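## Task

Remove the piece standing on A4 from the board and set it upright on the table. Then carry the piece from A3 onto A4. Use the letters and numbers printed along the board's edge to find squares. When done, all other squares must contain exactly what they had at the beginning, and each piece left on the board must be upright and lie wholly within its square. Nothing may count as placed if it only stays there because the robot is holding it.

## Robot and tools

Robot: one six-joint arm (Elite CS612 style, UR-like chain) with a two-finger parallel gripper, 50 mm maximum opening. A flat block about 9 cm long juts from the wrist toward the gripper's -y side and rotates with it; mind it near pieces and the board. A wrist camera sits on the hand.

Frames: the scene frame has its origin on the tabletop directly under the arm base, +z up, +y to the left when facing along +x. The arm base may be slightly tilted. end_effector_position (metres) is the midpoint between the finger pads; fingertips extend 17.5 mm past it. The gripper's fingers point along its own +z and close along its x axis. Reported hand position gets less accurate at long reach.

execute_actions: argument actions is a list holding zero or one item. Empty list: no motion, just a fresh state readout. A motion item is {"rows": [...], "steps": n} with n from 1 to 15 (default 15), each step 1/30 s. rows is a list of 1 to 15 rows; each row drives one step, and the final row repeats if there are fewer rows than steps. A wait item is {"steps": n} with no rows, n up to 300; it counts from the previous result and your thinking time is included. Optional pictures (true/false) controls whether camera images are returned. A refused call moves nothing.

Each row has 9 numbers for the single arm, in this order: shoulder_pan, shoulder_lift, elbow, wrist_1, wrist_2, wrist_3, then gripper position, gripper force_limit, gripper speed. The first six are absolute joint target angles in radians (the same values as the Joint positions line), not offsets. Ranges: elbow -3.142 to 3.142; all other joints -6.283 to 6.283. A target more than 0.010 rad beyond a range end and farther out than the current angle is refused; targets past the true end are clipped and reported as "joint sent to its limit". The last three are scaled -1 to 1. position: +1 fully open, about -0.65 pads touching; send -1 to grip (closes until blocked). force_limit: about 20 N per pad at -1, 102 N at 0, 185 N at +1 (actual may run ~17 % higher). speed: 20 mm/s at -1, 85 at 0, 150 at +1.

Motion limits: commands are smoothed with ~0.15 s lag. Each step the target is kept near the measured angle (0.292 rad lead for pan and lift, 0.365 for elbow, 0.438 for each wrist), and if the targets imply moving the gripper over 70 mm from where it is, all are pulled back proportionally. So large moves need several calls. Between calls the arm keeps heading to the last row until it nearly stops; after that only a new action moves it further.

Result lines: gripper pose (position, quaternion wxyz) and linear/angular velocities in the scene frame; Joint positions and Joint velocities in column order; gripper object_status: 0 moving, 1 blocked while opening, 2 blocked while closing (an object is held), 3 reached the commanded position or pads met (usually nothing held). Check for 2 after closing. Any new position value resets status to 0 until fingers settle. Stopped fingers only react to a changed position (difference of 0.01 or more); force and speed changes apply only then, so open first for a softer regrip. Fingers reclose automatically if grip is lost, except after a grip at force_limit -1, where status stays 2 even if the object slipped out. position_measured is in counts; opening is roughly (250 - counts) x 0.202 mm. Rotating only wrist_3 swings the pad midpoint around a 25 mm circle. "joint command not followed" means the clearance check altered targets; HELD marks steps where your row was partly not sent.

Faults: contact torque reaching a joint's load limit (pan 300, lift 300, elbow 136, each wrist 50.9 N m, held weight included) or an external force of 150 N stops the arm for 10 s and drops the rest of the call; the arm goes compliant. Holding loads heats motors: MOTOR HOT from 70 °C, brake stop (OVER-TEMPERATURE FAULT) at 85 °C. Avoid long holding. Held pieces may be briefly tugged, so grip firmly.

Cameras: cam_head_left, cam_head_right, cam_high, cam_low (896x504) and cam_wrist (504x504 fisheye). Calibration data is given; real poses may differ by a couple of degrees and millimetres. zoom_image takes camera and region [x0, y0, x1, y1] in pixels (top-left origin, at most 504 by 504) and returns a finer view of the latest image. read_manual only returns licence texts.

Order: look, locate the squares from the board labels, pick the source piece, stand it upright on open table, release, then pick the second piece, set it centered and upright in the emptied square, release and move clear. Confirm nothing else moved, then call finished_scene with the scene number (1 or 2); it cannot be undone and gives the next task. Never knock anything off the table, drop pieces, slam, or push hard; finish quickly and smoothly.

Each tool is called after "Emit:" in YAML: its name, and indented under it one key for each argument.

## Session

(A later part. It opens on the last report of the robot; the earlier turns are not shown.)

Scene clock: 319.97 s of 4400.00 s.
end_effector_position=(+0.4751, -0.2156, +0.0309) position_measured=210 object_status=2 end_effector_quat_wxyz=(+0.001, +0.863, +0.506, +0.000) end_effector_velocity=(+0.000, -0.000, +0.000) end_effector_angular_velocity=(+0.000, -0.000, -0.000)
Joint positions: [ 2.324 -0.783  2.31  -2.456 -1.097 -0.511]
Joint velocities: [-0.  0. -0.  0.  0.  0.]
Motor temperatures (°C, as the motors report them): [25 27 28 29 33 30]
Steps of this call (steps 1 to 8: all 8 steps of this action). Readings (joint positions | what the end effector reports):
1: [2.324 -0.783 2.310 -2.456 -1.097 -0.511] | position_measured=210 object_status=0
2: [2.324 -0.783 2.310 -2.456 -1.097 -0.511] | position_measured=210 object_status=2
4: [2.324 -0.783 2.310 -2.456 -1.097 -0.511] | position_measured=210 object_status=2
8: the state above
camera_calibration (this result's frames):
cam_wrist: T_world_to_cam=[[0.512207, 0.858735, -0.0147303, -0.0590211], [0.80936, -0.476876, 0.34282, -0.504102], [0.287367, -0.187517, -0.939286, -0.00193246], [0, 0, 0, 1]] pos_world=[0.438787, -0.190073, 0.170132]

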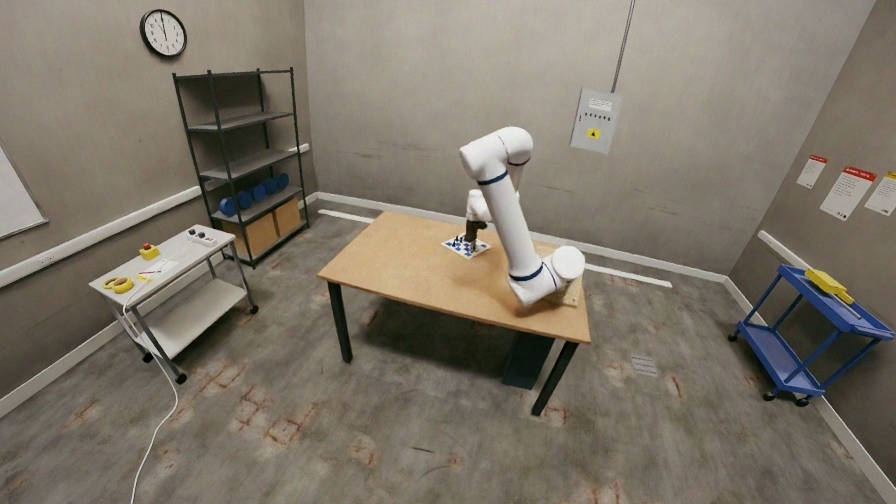

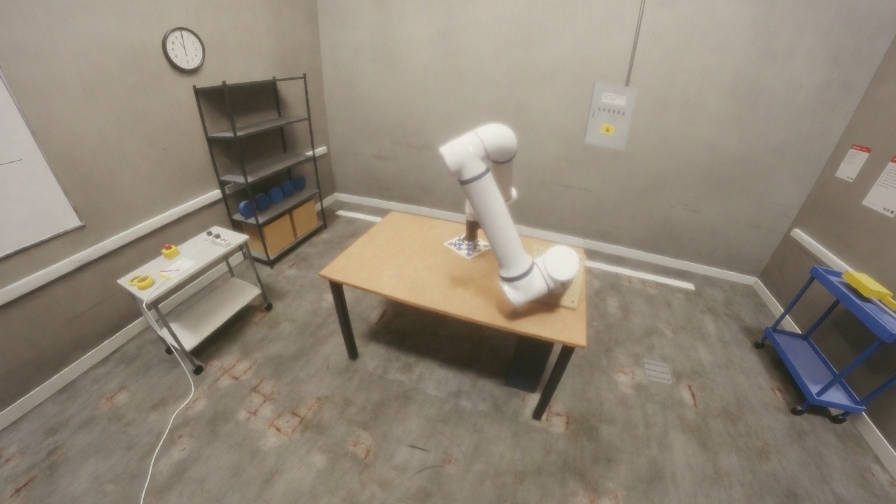

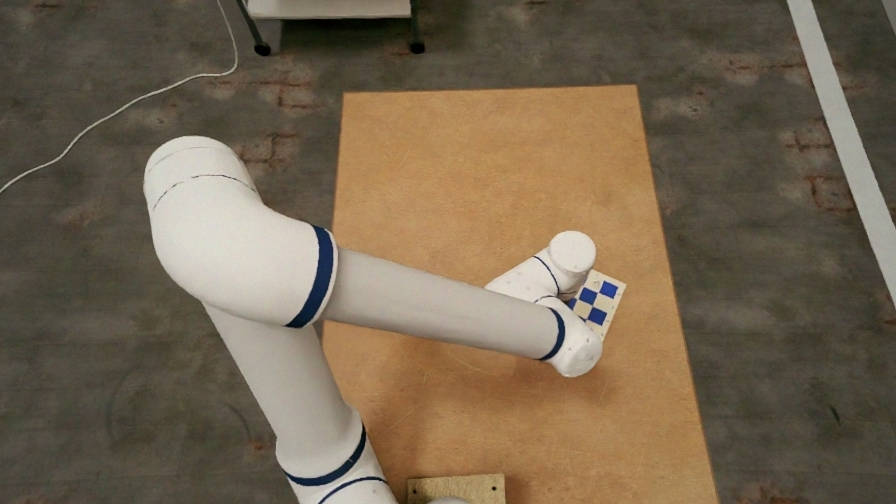

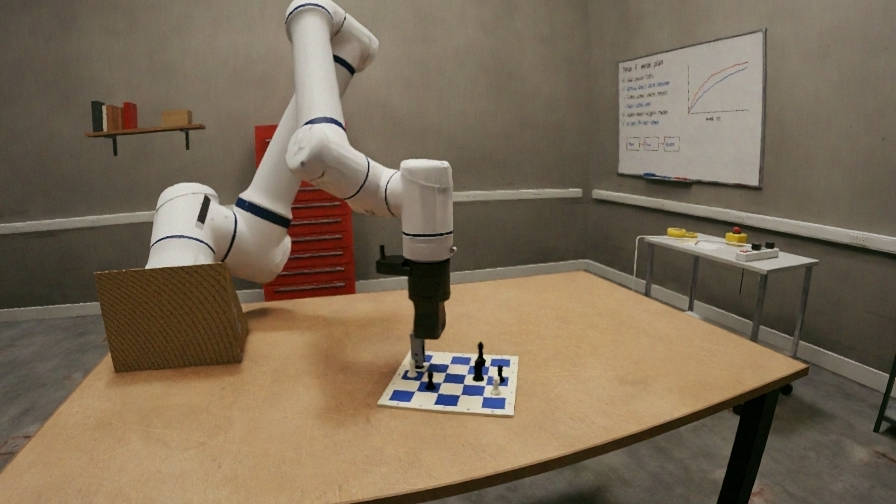

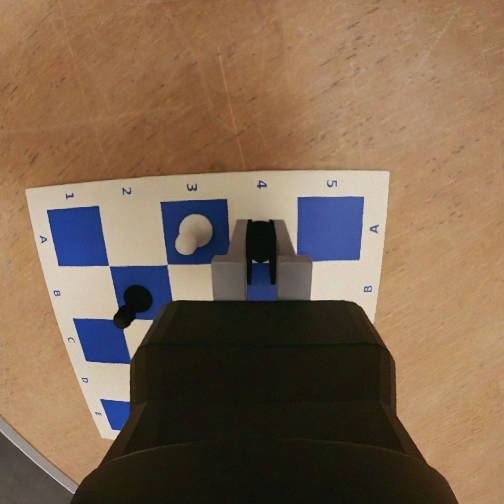

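Gripped (210, status 2). Now the carry.

Emit:
execute_actions:
  actions:
    - {"rows": [[2.3242,-0.7831,2.3094,-2.4553,-1.0969,-0.5110,-1,0.1,-0.6],[2.3238,-0.7841,2.3092,-2.4540,-1.0972,-0.5115,-1,0.1,-0.6],[2.3230,-0.7855,2.3088,-2.4518,-1.0976,-0.5122,-1,0.1,-0.6],[2.3220,-0.7875,2.3083,-2.4490,-1.0982,-0.5130,-1,0.1,-0.6],[2.3208,-0.7897,2.3078,-2.4457,-1.0989,-0.5141,-1,0.1,-0.6],[2.3196,-0.7921,2.3072,-2.4422,-1.0997,-0.5152,-1,0.1,-0.6],[2.3182,-0.7947,2.3069,-2.4388,-1.1006,-0.5165,-1,0.1,-0.6],[2.3165,-0.7975,2.3075,-2.4360,-1.1016,-0.5180,-1,0.1,-0.6],[2.3147,-0.8003,2.3089,-2.4339,-1.1027,-0.5196,-1,0.1,-0.6],[2.3127,-0.8029,2.3111,-2.4327,-1.1039,-0.5213,-1,0.1,-0.6],[2.3108,-0.8053,2.3142,-2.4325,-1.1050,-0.5230,-1,0.1,-0.6],[2.3089,-0.8075,2.3181,-2.4335,-1.1062,-0.5248,-1,0.1,-0.6],[2.3068,-0.8095,2.3226,-2.4352,-1.1075,-0.5265,-1,0.1,-0.6],[2.3045,-0.8118,2.3277,-2.4372,-1.1089,-0.5286,-1,0.1,-0.6],[2.3020,-0.8143,2.3333,-2.4392,-1.1104,-0.5308,-1,0.1,-0.6]], "steps": 15}
  pictures: false

Emit:
execute_actions:
  actions:
    - {"rows": [[2.2994,-0.8170,2.3392,-2.4415,-1.1120,-0.5331,-1,0.1,-0.6],[2.2965,-0.8199,2.3455,-2.4438,-1.1137,-0.5356,-1,0.1,-0.6],[2.2936,-0.8228,2.3521,-2.4463,-1.1155,-0.5382,-1,0.1,-0.6],[2.2906,-0.8259,2.3588,-2.4488,-1.1174,-0.5409,-1,0.1,-0.6],[2.2875,-0.8290,2.3656,-2.4514,-1.1192,-0.5435,-1,0.1,-0.6],[2.2845,-0.8320,2.3724,-2.4539,-1.1211,-0.5462,-1,0.1,-0.6],[2.2815,-0.8351,2.3791,-2.4564,-1.1229,-0.5489,-1,0.1,-0.6],[2.2785,-0.8380,2.3856,-2.4589,-1.1247,-0.5515,-1,0.1,-0.6],[2.2757,-0.8409,2.3919,-2.4612,-1.1264,-0.5540,-1,0.1,-0.6],[2.2730,-0.8436,2.3979,-2.4635,-1.1281,-0.5563,-1,0.1,-0.6],[2.2705,-0.8461,2.4035,-2.4655,-1.1296,-0.5585,-1,0.1,-0.6],[2.2682,-0.8484,2.4085,-2.4675,-1.1310,-0.5605,-1,0.1,-0.6],[2.2662,-0.8504,2.4131,-2.4692,-1.1322,-0.5623,-1,0.1,-0.6],[2.2645,-0.8520,2.4171,-2.4709,-1.1332,-0.5638,-1,0.1,-0.6],[2.2633,-0.8530,2.4205,-2.4729,-1.1340,-0.5649,-1,0.1,-0.6]], "steps": 15}
  pictures: false

Emit:
execute_actions:
  actions:
    - {"rows": [[2.2626,-0.8533,2.4233,-2.4751,-1.1344,-0.5656,-1,0.1,-0.6],[2.2623,-0.8529,2.4255,-2.4776,-1.1346,-0.5658,-1,0.1,-0.6],[2.2625,-0.8519,2.4269,-2.4801,-1.1345,-0.5657,-1,0.1,-0.6],[2.2631,-0.8503,2.4277,-2.4827,-1.1341,-0.5651,-1,0.1,-0.6],[2.2640,-0.8484,2.4281,-2.4853,-1.1335,-0.5644,-1,0.1,-0.6],[2.2649,-0.8464,2.4285,-2.4881,-1.1330,-0.5636,-1,0.1,-0.6],[2.2659,-0.8444,2.4290,-2.4909,-1.1324,-0.5627,-1,0.1,-0.6],[2.2668,-0.8423,2.4294,-2.4937,-1.1318,-0.5619,-1,0.1,-0.6],[2.2677,-0.8404,2.4299,-2.4964,-1.1313,-0.5612,-1,0.1,-0.6],[2.2685,-0.8387,2.4302,-2.4988,-1.1308,-0.5605,-1,0.1,-0.6],[2.2692,-0.8372,2.4306,-2.5009,-1.1303,-0.5599,-1,0.1,-0.6],[2.2697,-0.8360,2.4308,-2.5026,-1.1300,-0.5594,-1,0.1,-0.6],[2.2702,-0.8351,2.4310,-2.5039,-1.1297,-0.5590,-1,0.1,-0.6],[2.2704,-0.8345,2.4312,-2.5046,-1.1296,-0.5588,-1,0.1,-0.6],[2.2705,-0.8343,2.4312,-2.5049,-1.1295,-0.5587,-1,0.1,-0.6]], "steps": 15}
  pictures: false

Emit:
execute_actions:
  actions:
    - {"rows": [[2.2705,-0.8343,2.4312,-2.5049,-1.1295,-0.5587,-1,0.1,-0.6]], "steps": 10}

Emit:
zoom_image:
  camera: "cam_low"
  region: [340, 310, 460, 390]

Scene clock: 346.37 s of 4400.00 s.
end_effector_position=(+0.4685, -0.2123, +0.0415) position_measured=210 object_status=2 end_effector_quat_wxyz=(+0.001, +0.863, +0.506, +0.000) end_effector_velocity=(-0.057, +0.029, +0.007) end_effector_angular_velocity=(+0.005, +0.002, -0.004)
Joint positions: [ 2.309 -0.806  2.319 -2.436 -1.106 -0.524]
Joint velocities: [-0.061 -0.068  0.113 -0.015 -0.036 -0.053]
Motor temperatures (°C, as the motors report them): [25 27 28 29 33 30]
Steps of this call (steps 1 to 15: the robot went on to your last target; steps 16 to 90: nothing new was sent; then 22.90 s passed at rest; steps 91 to 105: all 15 steps of this action). Readings (joint positions | what the end effector reports):
91: [2.324 -0.783 2.310 -2.456 -1.097 -0.511] | position_measured=210 object_status=2
92: [2.324 -0.783 2.310 -2.456 -1.097 -0.511] | position_measured=210 object_status=2
94: [2.324 -0.784 2.309 -2.454 -1.097 -0.511] | position_measured=210 object_status=2
98: [2.321 -0.790 2.308 -2.446 -1.099 -0.514] | position_measured=210 object_status=2
105: the state above

Scene clock: 346.87 s of 4400.00 s.
end_effector_position=(+0.4287, -0.1905, +0.0401) position_measured=210 object_status=2 end_effector_quat_wxyz=(+0.001, +0.863, +0.506, +0.000) end_effector_velocity=(-0.065, +0.039, -0.008) end_effector_angular_velocity=(+0.002, +0.000, -0.001)
Joint positions: [ 2.27  -0.846  2.404 -2.466 -1.13  -0.559]
Joint velocities: [-0.062 -0.059  0.141 -0.057 -0.037 -0.054]
Motor temperatures (°C, as the motors report them): [25 27 28 29 33 30]
Steps of this call (steps 1 to 15: all 15 steps of this action). Readings (joint positions | what the end effector reports):
1: [2.307 -0.808 2.323 -2.437 -1.107 -0.526] | position_measured=210 object_status=2
2: [2.305 -0.811 2.328 -2.438 -1.109 -0.528] | position_measured=210 object_status=2
4: [2.300 -0.816 2.338 -2.442 -1.112 -0.533] | position_measured=210 object_status=2
8: [2.289 -0.828 2.363 -2.451 -1.118 -0.542] | position_measured=210 object_status=2
15: the state above

Scene clock: 347.37 s of 4400.00 s.
end_effector_position=(+0.4187, -0.1843, +0.0290) position_measured=210 object_status=2 end_effector_quat_wxyz=(+0.001, +0.863, +0.506, +0.000) end_effector_velocity=(-0.002, +0.001, -0.017) end_effector_angular_velocity=(+0.002, +0.001, -0.001)
Joint positions: [ 2.269 -0.837  2.43  -2.5   -1.13  -0.56 ]
Joint velocities: [ 0.012  0.03   0.009 -0.041  0.008  0.011]
Motor temperatures (°C, as the motors report them): [25 27 28 29 33 30]
Steps of this call (steps 1 to 15: all 15 steps of this action). Readings (joint positions | what the end effector reports):
1: [2.268 -0.848 2.409 -2.468 -1.131 -0.560] | position_measured=210 object_status=2
2: [2.267 -0.849 2.413 -2.470 -1.132 -0.562] | position_measured=210 object_status=2
4: [2.265 -0.851 2.419 -2.474 -1.133 -0.564] | position_measured=210 object_status=2
8: [2.265 -0.848 2.426 -2.484 -1.133 -0.564] | position_measured=210 object_status=2
15: the state above

Scene clock: 347.70 s of 4400.00 s.
end_effector_position=(+0.4186, -0.1842, +0.0273) position_measured=210 object_status=2 end_effector_quat_wxyz=(+0.001, +0.863, +0.506, +0.000) end_effector_velocity=(-0.000, +0.000, -0.001) end_effector_angular_velocity=(-0.001, +0.000, +0.000)
Joint positions: [ 2.27  -0.834  2.431 -2.505 -1.13  -0.559]
Joint velocities: [ 0.001  0.001  0.001 -0.002 -0.     0.   ]
Motor temperatures (°C, as the motors report them): [25 27 28 29 33 30]
Steps of this call (steps 1 to 10: all 10 steps of this action). Readings (joint positions | what the end effector reports):
1: [2.269 -0.837 2.431 -2.502 -1.130 -0.560] | position_measured=210 object_status=2
2: [2.270 -0.836 2.431 -2.502 -1.130 -0.559] | position_measured=210 object_status=2
4: [2.270 -0.835 2.431 -2.504 -1.130 -0.559] | position_measured=210 object_status=2
8: [2.270 -0.835 2.431 -2.505 -1.130 -0.559] | position_measured=210 object_status=2
10: the state above
camera_calibration (this result's frames):
cam_wrist: T_world_to_cam=[[0.51216, 0.858764, -0.0147156, -0.0569877], [0.809378, -0.476832, 0.34284, -0.442194], [0.287402, -0.187499, -0.939279, 0.0168259], [0, 0, 0, 1]] pos_world=[0.382253, -0.158758, 0.166567]

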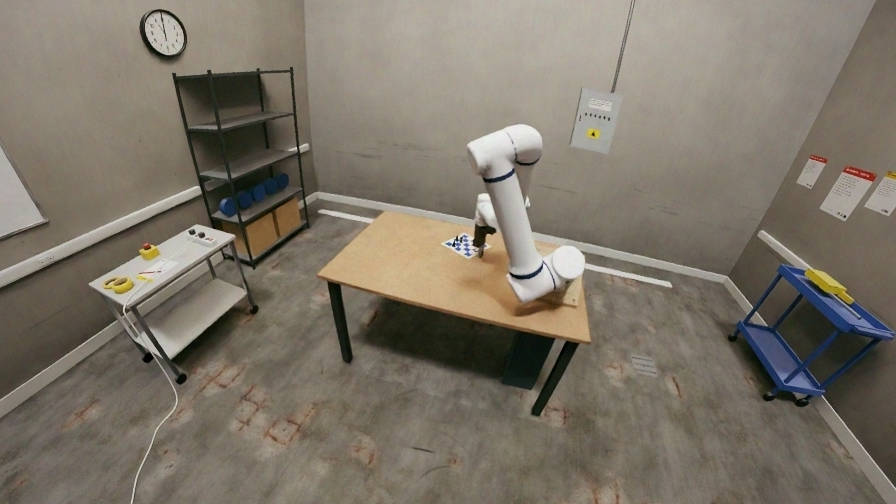

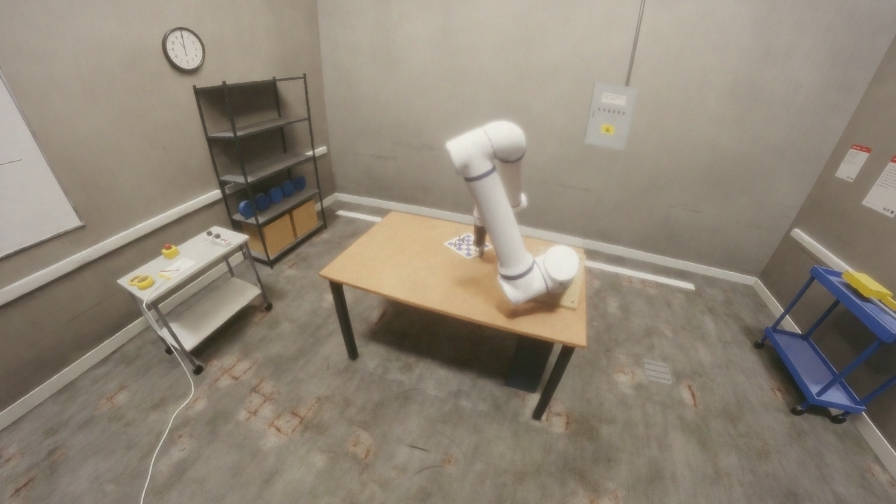

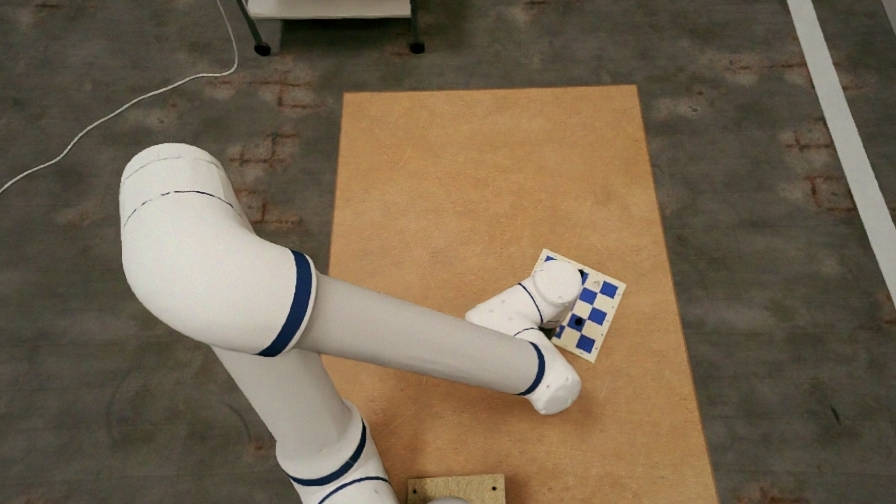

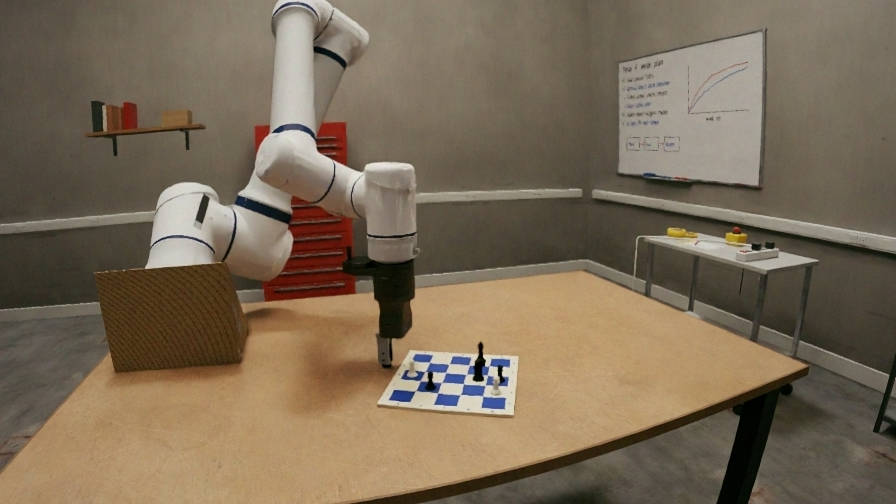

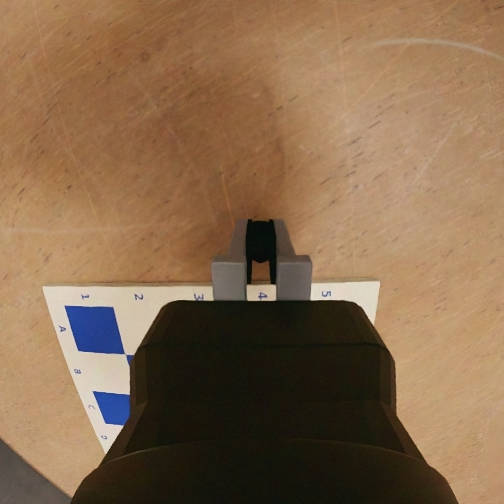

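Region (340, 310, 460, 390) of cam_low's 896x504 image, scaled by 4.200, with more detail than that image has.

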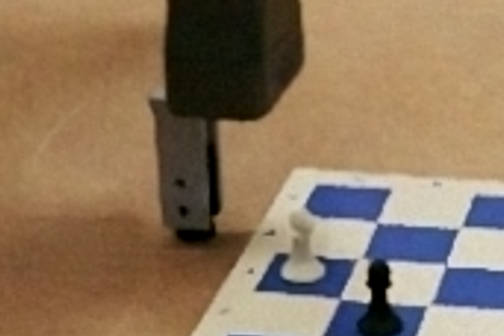

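Emit:
execute_actions:
  actions:
    - {"rows": [[2.2707,-0.8339,2.4313,-2.5055,-1.1294,-0.5585,-1,0.1,-0.6],[2.2709,-0.8334,2.4314,-2.5062,-1.1293,-0.5584,-1,0.1,-0.6],[2.2712,-0.8329,2.4315,-2.5069,-1.1291,-0.5582,-1,0.1,-0.6],[2.2714,-0.8325,2.4316,-2.5075,-1.1290,-0.5580,-1,0.1,-0.6]], "steps": 12}
  pictures: false

Emit:
execute_actions:
  actions:
    - {"rows": [[2.2714,-0.8325,2.4316,-2.5075,-1.1290,-0.5580,0.15,0.1,-0.6]], "steps": 14}

Emit:
zoom_image:
  camera: "cam_low"
  region: [340, 310, 460, 390]

Scene clock: 357.60 s of 4400.00 s.
end_effector_position=(+0.4186, -0.1842, +0.0263) position_measured=210 object_status=2 end_effector_quat_wxyz=(+0.001, +0.863, +0.506, +0.000) end_effector_velocity=(+0.000, -0.000, -0.000) end_effector_angular_velocity=(-0.001, -0.001, +0.000)
Joint positions: [ 2.271 -0.833  2.432 -2.507 -1.129 -0.558]
Joint velocities: [ 0.     0.     0.    -0.002  0.     0.   ]
Motor temperatures (°C, as the motors report them): [25 27 28 29 33 30]
Steps of this call (steps 1 to 15: the robot went on to your last target; steps 16 to 90: nothing new was sent; then 6.50 s passed at rest; steps 91 to 102: all 12 steps of this action). Readings (joint positions | what the end effector reports):
91: [2.271 -0.834 2.431 -2.505 -1.129 -0.559] | position_measured=210 object_status=2
92: [2.271 -0.834 2.431 -2.505 -1.129 -0.559] | position_measured=210 object_status=2
94: [2.271 -0.834 2.431 -2.506 -1.129 -0.558] | position_measured=210 object_status=2
98: [2.271 -0.833 2.432 -2.507 -1.129 -0.558] | position_measured=210 object_status=2
102: the state above

Scene clock: 358.07 s of 4400.00 s.
end_effector_position=(+0.4186, -0.1842, +0.0262) position_measured=130 object_status=0 end_effector_quat_wxyz=(+0.001, +0.863, +0.506, +0.000) end_effector_velocity=(+0.000, -0.000, +0.000) end_effector_angular_velocity=(-0.001, -0.000, +0.001)
Joint positions: [ 2.271 -0.833  2.432 -2.507 -1.129 -0.558]
Joint velocities: [ 0. -0. -0. -0.  0. -0.]
Motor temperatures (°C, as the motors report them): [25 27 28 29 33 30]
Steps of this call (steps 1 to 14: all 14 steps of this action). Readings (joint positions | what the end effector reports):
1: [2.271 -0.833 2.432 -2.507 -1.129 -0.558] | position_measured=205 object_status=0
2: [2.271 -0.833 2.432 -2.507 -1.129 -0.558] | position_measured=197 object_status=0
4: [2.271 -0.833 2.432 -2.507 -1.129 -0.558] | position_measured=182 object_status=0
8: [2.271 -0.833 2.432 -2.507 -1.129 -0.558] | position_measured=152 object_status=0
14: the state above
camera_calibration (this result's frames):
cam_wrist: T_world_to_cam=[[0.512065, 0.858819, -0.014788, -0.0569653], [0.809438, -0.476719, 0.342854, -0.441817], [0.2874, -0.187534, -0.939272, 0.0158268], [0, 0, 0, 1]] pos_world=[0.382245, -0.158731, 0.165502]

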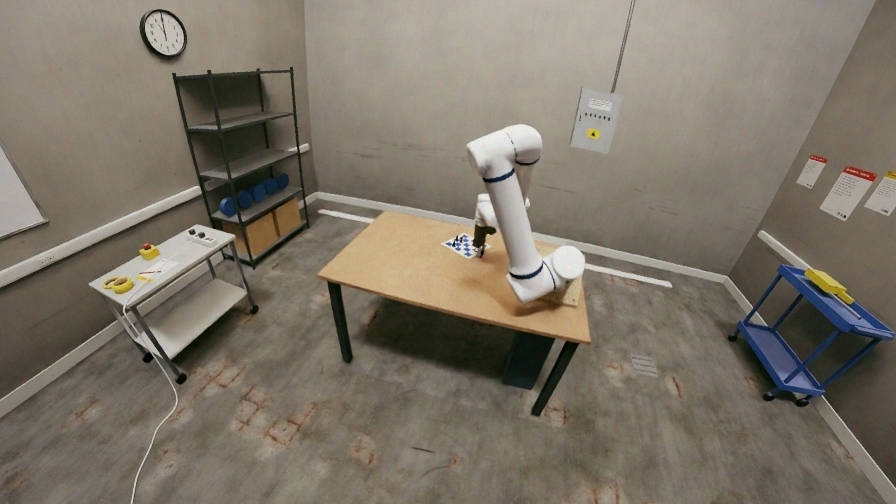

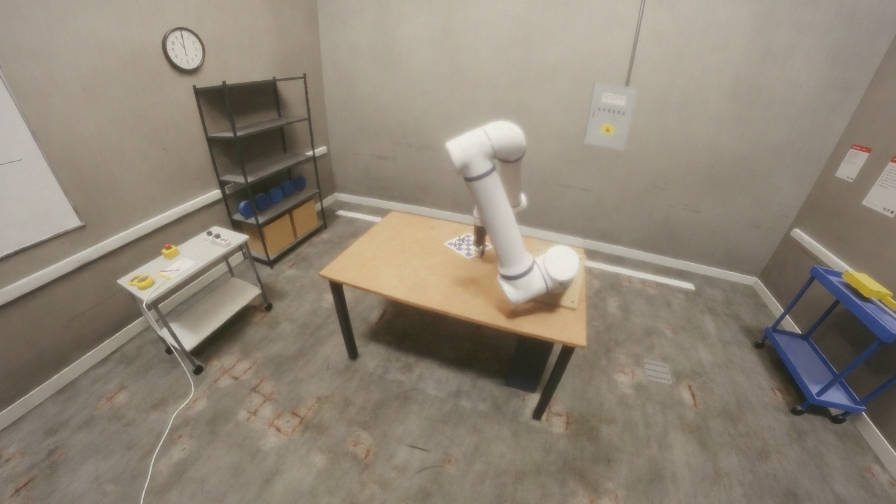

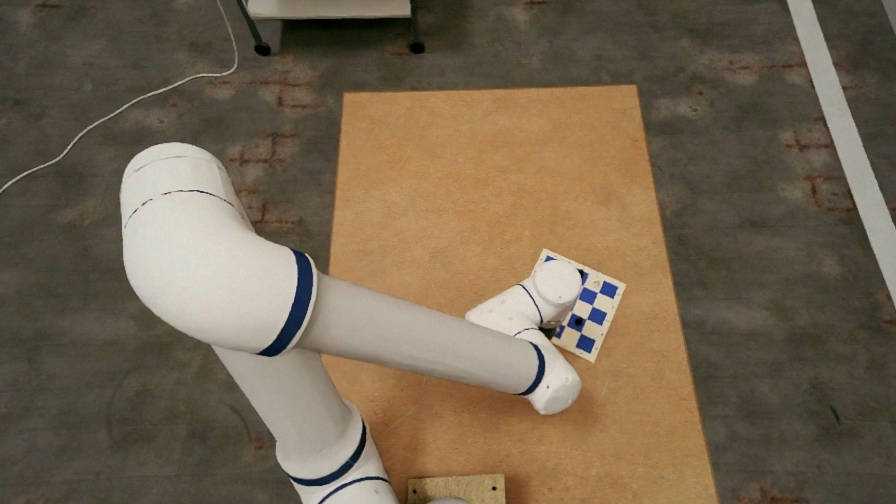

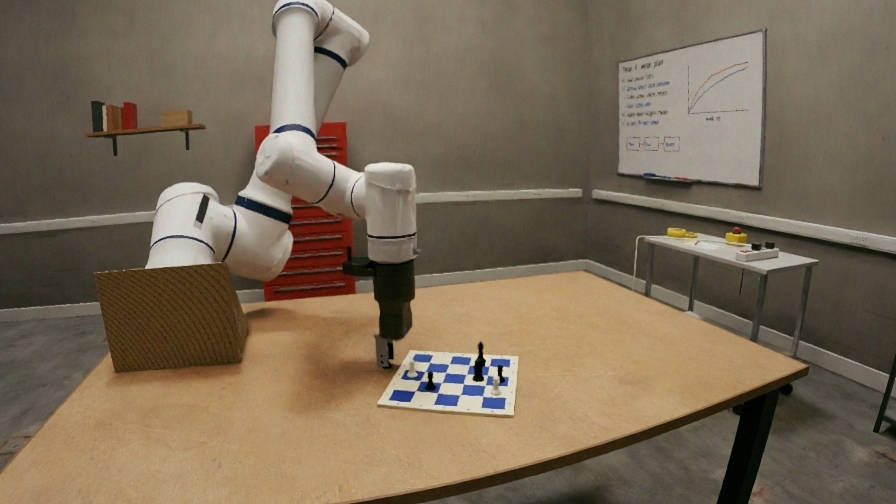

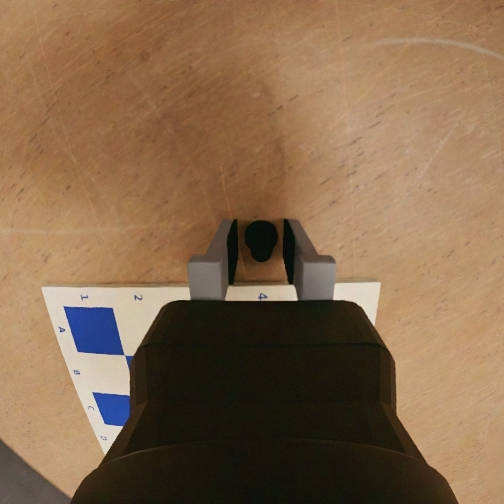

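Region (340, 310, 460, 390) of cam_low's 896x504 image, scaled by 4.200, with more detail than that image has.

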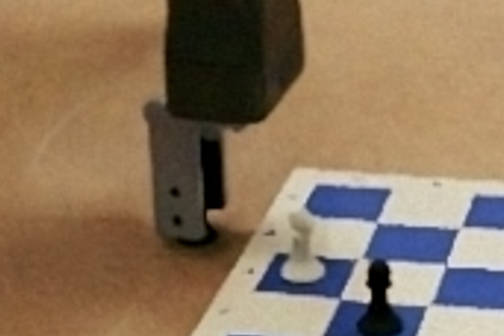

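Emit:
execute_actions:
  actions:
    - {"rows": [[2.2711,-0.8331,2.4315,-2.5067,-1.1292,-0.5582,0.15,0.1,-0.6],[2.2703,-0.8349,2.4310,-2.5041,-1.1297,-0.5590,0.15,0.1,-0.6],[2.2689,-0.8378,2.4303,-2.5000,-1.1305,-0.5601,0.15,0.1,-0.6],[2.2671,-0.8417,2.4294,-2.4946,-1.1316,-0.5617,0.15,0.1,-0.6],[2.2649,-0.8465,2.4283,-2.4879,-1.1330,-0.5636,0.15,0.1,-0.6],[2.2624,-0.8519,2.4270,-2.4802,-1.1346,-0.5658,0.15,0.1,-0.6],[2.2597,-0.8574,2.4251,-2.4719,-1.1362,-0.5681,0.15,0.1,-0.6],[2.2569,-0.8624,2.4224,-2.4631,-1.1380,-0.5705,0.15,0.1,-0.6],[2.2542,-0.8666,2.4188,-2.4543,-1.1397,-0.5729,0.15,0.1,-0.6],[2.2515,-0.8698,2.4144,-2.4457,-1.1413,-0.5751,0.15,0.1,-0.6],[2.2491,-0.8719,2.4093,-2.4377,-1.1428,-0.5772,0.15,0.1,-0.6],[2.2471,-0.8727,2.4038,-2.4306,-1.1440,-0.5790,0.15,0.1,-0.6],[2.2455,-0.8721,2.3977,-2.4246,-1.1450,-0.5804,0.15,0.1,-0.6],[2.2443,-0.8699,2.3913,-2.4199,-1.1457,-0.5813,0.15,0.1,-0.6],[2.2437,-0.8662,2.3847,-2.4168,-1.1461,-0.5819,0.15,0.1,-0.6]], "steps": 15}
  pictures: false

Emit:
execute_actions:
  actions:
    - {"rows": [[2.2437,-0.8609,2.3780,-2.4153,-1.1461,-0.5819,0.15,0.1,-0.6],[2.2439,-0.8548,2.3711,-2.4147,-1.1460,-0.5817,0.15,0.1,-0.6],[2.2442,-0.8484,2.3640,-2.4140,-1.1458,-0.5815,0.15,0.1,-0.6],[2.2444,-0.8420,2.3568,-2.4133,-1.1457,-0.5813,0.15,0.1,-0.6],[2.2447,-0.8356,2.3495,-2.4125,-1.1455,-0.5810,0.15,0.1,-0.6],[2.2449,-0.8292,2.3424,-2.4119,-1.1453,-0.5808,0.15,0.1,-0.6],[2.2451,-0.8231,2.3355,-2.4112,-1.1452,-0.5806,0.15,0.1,-0.6],[2.2454,-0.8172,2.3289,-2.4105,-1.1450,-0.5804,0.15,0.1,-0.6],[2.2456,-0.8117,2.3228,-2.4099,-1.1449,-0.5802,0.15,0.1,-0.6],[2.2460,-0.8063,2.3172,-2.4099,-1.1446,-0.5799,0.15,0.1,-0.6],[2.2467,-0.8007,2.3123,-2.4109,-1.1442,-0.5793,0.15,0.1,-0.6],[2.2477,-0.7950,2.3083,-2.4129,-1.1436,-0.5784,0.15,0.1,-0.6],[2.2489,-0.7893,2.3051,-2.4159,-1.1428,-0.5773,0.15,0.1,-0.6],[2.2504,-0.7837,2.3028,-2.4198,-1.1419,-0.5760,0.15,0.1,-0.6],[2.2521,-0.7784,2.3015,-2.4244,-1.1408,-0.5746,0.15,0.1,-0.6]], "steps": 15}
  pictures: false

Emit:
execute_actions:
  actions:
    - {"rows": [[2.2540,-0.7735,2.3011,-2.4296,-1.1397,-0.5730,0.15,0.1,-0.6],[2.2559,-0.7691,2.3017,-2.4352,-1.1385,-0.5713,0.15,0.1,-0.6],[2.2579,-0.7650,2.3027,-2.4410,-1.1373,-0.5696,0.15,0.1,-0.6],[2.2598,-0.7609,2.3037,-2.4468,-1.1361,-0.5679,0.15,0.1,-0.6],[2.2617,-0.7569,2.3046,-2.4525,-1.1349,-0.5663,0.15,0.1,-0.6],[2.2635,-0.7532,2.3055,-2.4578,-1.1338,-0.5647,0.15,0.1,-0.6],[2.2652,-0.7498,2.3064,-2.4626,-1.1328,-0.5633,0.15,0.1,-0.6],[2.2665,-0.7469,2.3071,-2.4667,-1.1319,-0.5621,0.15,0.1,-0.6],[2.2677,-0.7445,2.3076,-2.4701,-1.1312,-0.5611,0.15,0.1,-0.6],[2.2685,-0.7427,2.3081,-2.4726,-1.1307,-0.5604,0.15,0.1,-0.6],[2.2690,-0.7417,2.3083,-2.4741,-1.1304,-0.5599,0.15,0.1,-0.6],[2.2692,-0.7413,2.3084,-2.4746,-1.1303,-0.5598,0.15,0.1,-0.6]], "steps": 15}
  pictures: false

Emit:
execute_actions:
  actions:
    - {"rows": [[2.2692,-0.7413,2.3084,-2.4746,-1.1303,-0.5598,0.15,0.1,-0.6]], "steps": 9}

Emit:
zoom_image:
  camera: "cam_wrist"
  region: [150, 150, 400, 300]

Scene clock: 478.57 s of 4400.00 s.
end_effector_position=(+0.4234, -0.1925, +0.0536) position_measured=130 object_status=3 end_effector_quat_wxyz=(+0.001, +0.863, +0.506, +0.000) end_effector_velocity=(+0.038, -0.066, +0.066) end_effector_angular_velocity=(-0.000, -0.001, -0.001)
Joint positions: [ 2.249 -0.868  2.404 -2.437 -1.143 -0.577]
Joint velocities: [-0.049  0.001 -0.157  0.173 -0.029 -0.041]
Motor temperatures (°C, as the motors report them): [25 27 28 29 33 30]
Steps of this call (steps 1 to 15: the robot went on to your last target; steps 16 to 90: nothing new was sent; then 117.00 s passed at rest; steps 91 to 105: all 15 steps of this action). Readings (joint positions | what the end effector reports):
91: [2.271 -0.832 2.432 -2.508 -1.129 -0.558] | position_measured=130 object_status=3
92: [2.271 -0.833 2.432 -2.507 -1.129 -0.558] | position_measured=130 object_status=3
94: [2.271 -0.834 2.431 -2.504 -1.129 -0.559] | position_measured=130 object_status=3
98: [2.265 -0.847 2.428 -2.486 -1.133 -0.564] | position_measured=130 object_status=3
105: the state above

Scene clock: 479.07 s of 4400.00 s.
end_effector_position=(+0.4489, -0.2376, +0.0584) position_measured=130 object_status=3 end_effector_quat_wxyz=(+0.001, +0.863, +0.506, +0.000) end_effector_velocity=(+0.036, -0.063, -0.038) end_effector_angular_velocity=(-0.002, -0.002, +0.001)
Joint positions: [ 2.248 -0.798  2.313 -2.415 -1.143 -0.578]
Joint velocities: [ 0.032  0.165 -0.108 -0.072  0.021  0.028]
Motor temperatures (°C, as the motors report them): [25 27 28 29 33 30]
Steps of this call (steps 1 to 15: all 15 steps of this action). Readings (joint positions | what the end effector reports):
1: [2.248 -0.867 2.398 -2.431 -1.144 -0.578] | position_measured=130 object_status=3
2: [2.247 -0.866 2.393 -2.427 -1.144 -0.579] | position_measured=130 object_status=3
4: [2.245 -0.858 2.380 -2.421 -1.145 -0.580] | position_measured=130 object_status=3
8: [2.245 -0.837 2.353 -2.414 -1.145 -0.581] | position_measured=130 object_status=3
15: the state above

Scene clock: 479.57 s of 4400.00 s.
end_effector_position=(+0.4532, -0.2455, +0.0324) position_measured=130 object_status=3 end_effector_quat_wxyz=(+0.001, +0.863, +0.506, +0.000) end_effector_velocity=(-0.000, -0.001, -0.015) end_effector_angular_velocity=(+0.001, +0.000, -0.001)
Joint positions: [ 2.268 -0.744  2.308 -2.471 -1.131 -0.561]
Joint velocities: [ 0.011  0.025  0.004 -0.032  0.007  0.01 ]
Motor temperatures (°C, as the motors report them): [25 27 28 29 33 30]
Steps of this call (steps 1 to 15: all 15 steps of this action). Readings (joint positions | what the end effector reports):
1: [2.249 -0.793 2.310 -2.418 -1.143 -0.577] | position_measured=130 object_status=3
2: [2.251 -0.787 2.308 -2.421 -1.142 -0.576] | position_measured=130 object_status=3
4: [2.254 -0.777 2.305 -2.430 -1.140 -0.573] | position_measured=130 object_status=3
8: [2.261 -0.760 2.305 -2.450 -1.136 -0.567] | position_measured=130 object_status=3
15: the state above

Scene clock: 479.87 s of 4400.00 s.
end_effector_position=(+0.4532, -0.2456, +0.0310) position_measured=130 object_status=3 end_effector_quat_wxyz=(+0.001, +0.863, +0.506, +0.000) end_effector_velocity=(-0.000, +0.000, -0.001) end_effector_angular_velocity=(+0.000, +0.001, +0.000)
Joint positions: [ 2.269 -0.741  2.308 -2.474 -1.13  -0.56 ]
Joint velocities: [ 0.001  0.002  0.    -0.002  0.     0.001]
Motor temperatures (°C, as the motors report them): [25 27 28 29 33 30]
Steps of this call (steps 1 to 9: all 9 steps of this action). Readings (joint positions | what the end effector reports):
1: [2.268 -0.743 2.308 -2.472 -1.131 -0.561] | position_measured=130 object_status=3
2: [2.269 -0.743 2.308 -2.473 -1.131 -0.560] | position_measured=130 object_status=3
4: [2.269 -0.742 2.308 -2.474 -1.131 -0.560] | position_measured=130 object_status=3
8: [2.269 -0.742 2.308 -2.474 -1.130 -0.560] | position_measured=130 object_status=3
9: the state above
camera_calibration (this result's frames):
cam_wrist: T_world_to_cam=[[0.512195, 0.858743, -0.0147073, -0.0220404], [0.80936, -0.476869, 0.342831, -0.500758], [0.28739, -0.1875, -0.939282, -0.00120202], [0, 0, 0, 1]] pos_world=[0.416928, -0.220094, 0.170222]

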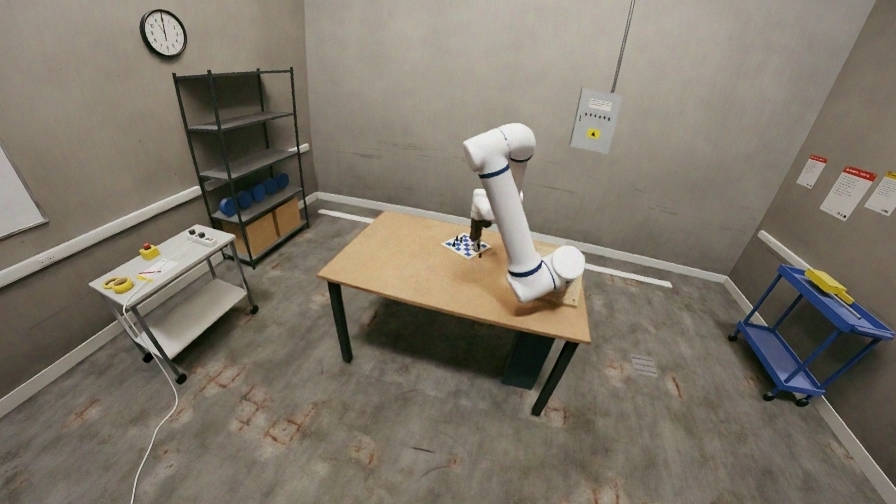

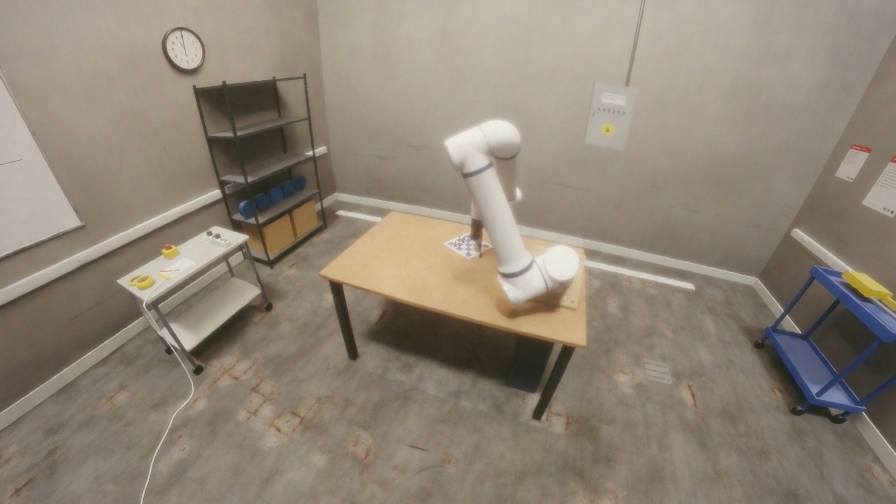

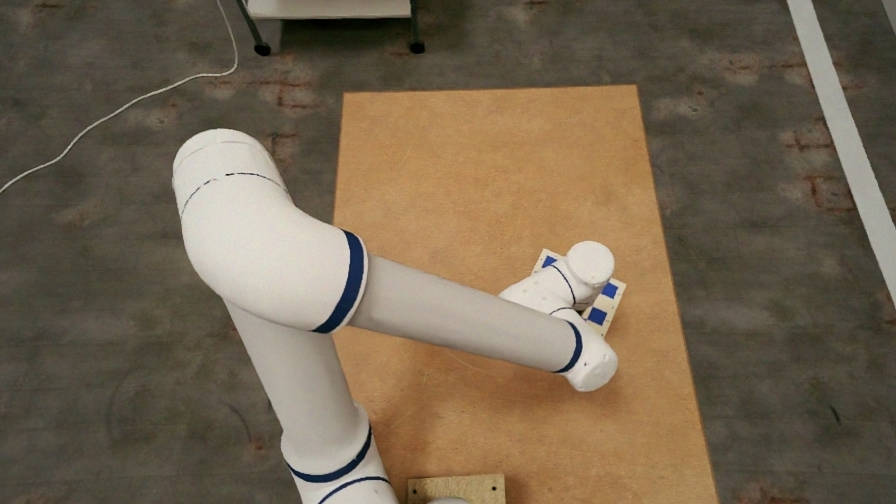

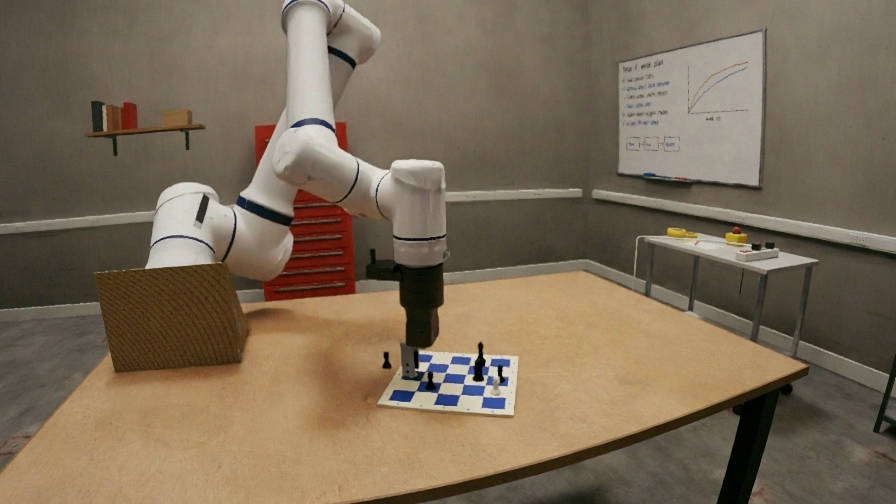

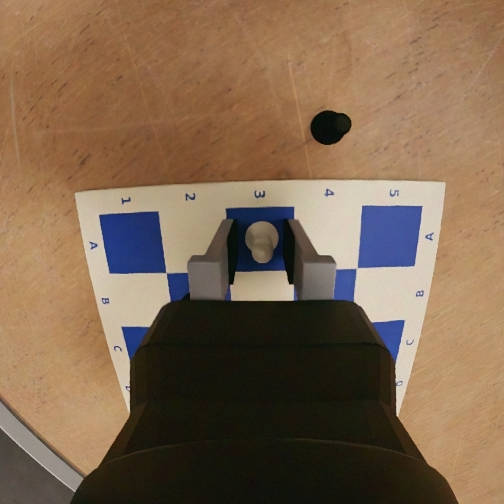

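Region (150, 150, 400, 300) of cam_wrist's 504x504 image, scaled by 2.016, with more detail than that image has; it fills the top 302 rows of this view, and the rest is white.

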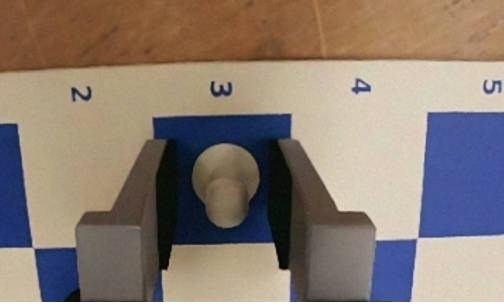

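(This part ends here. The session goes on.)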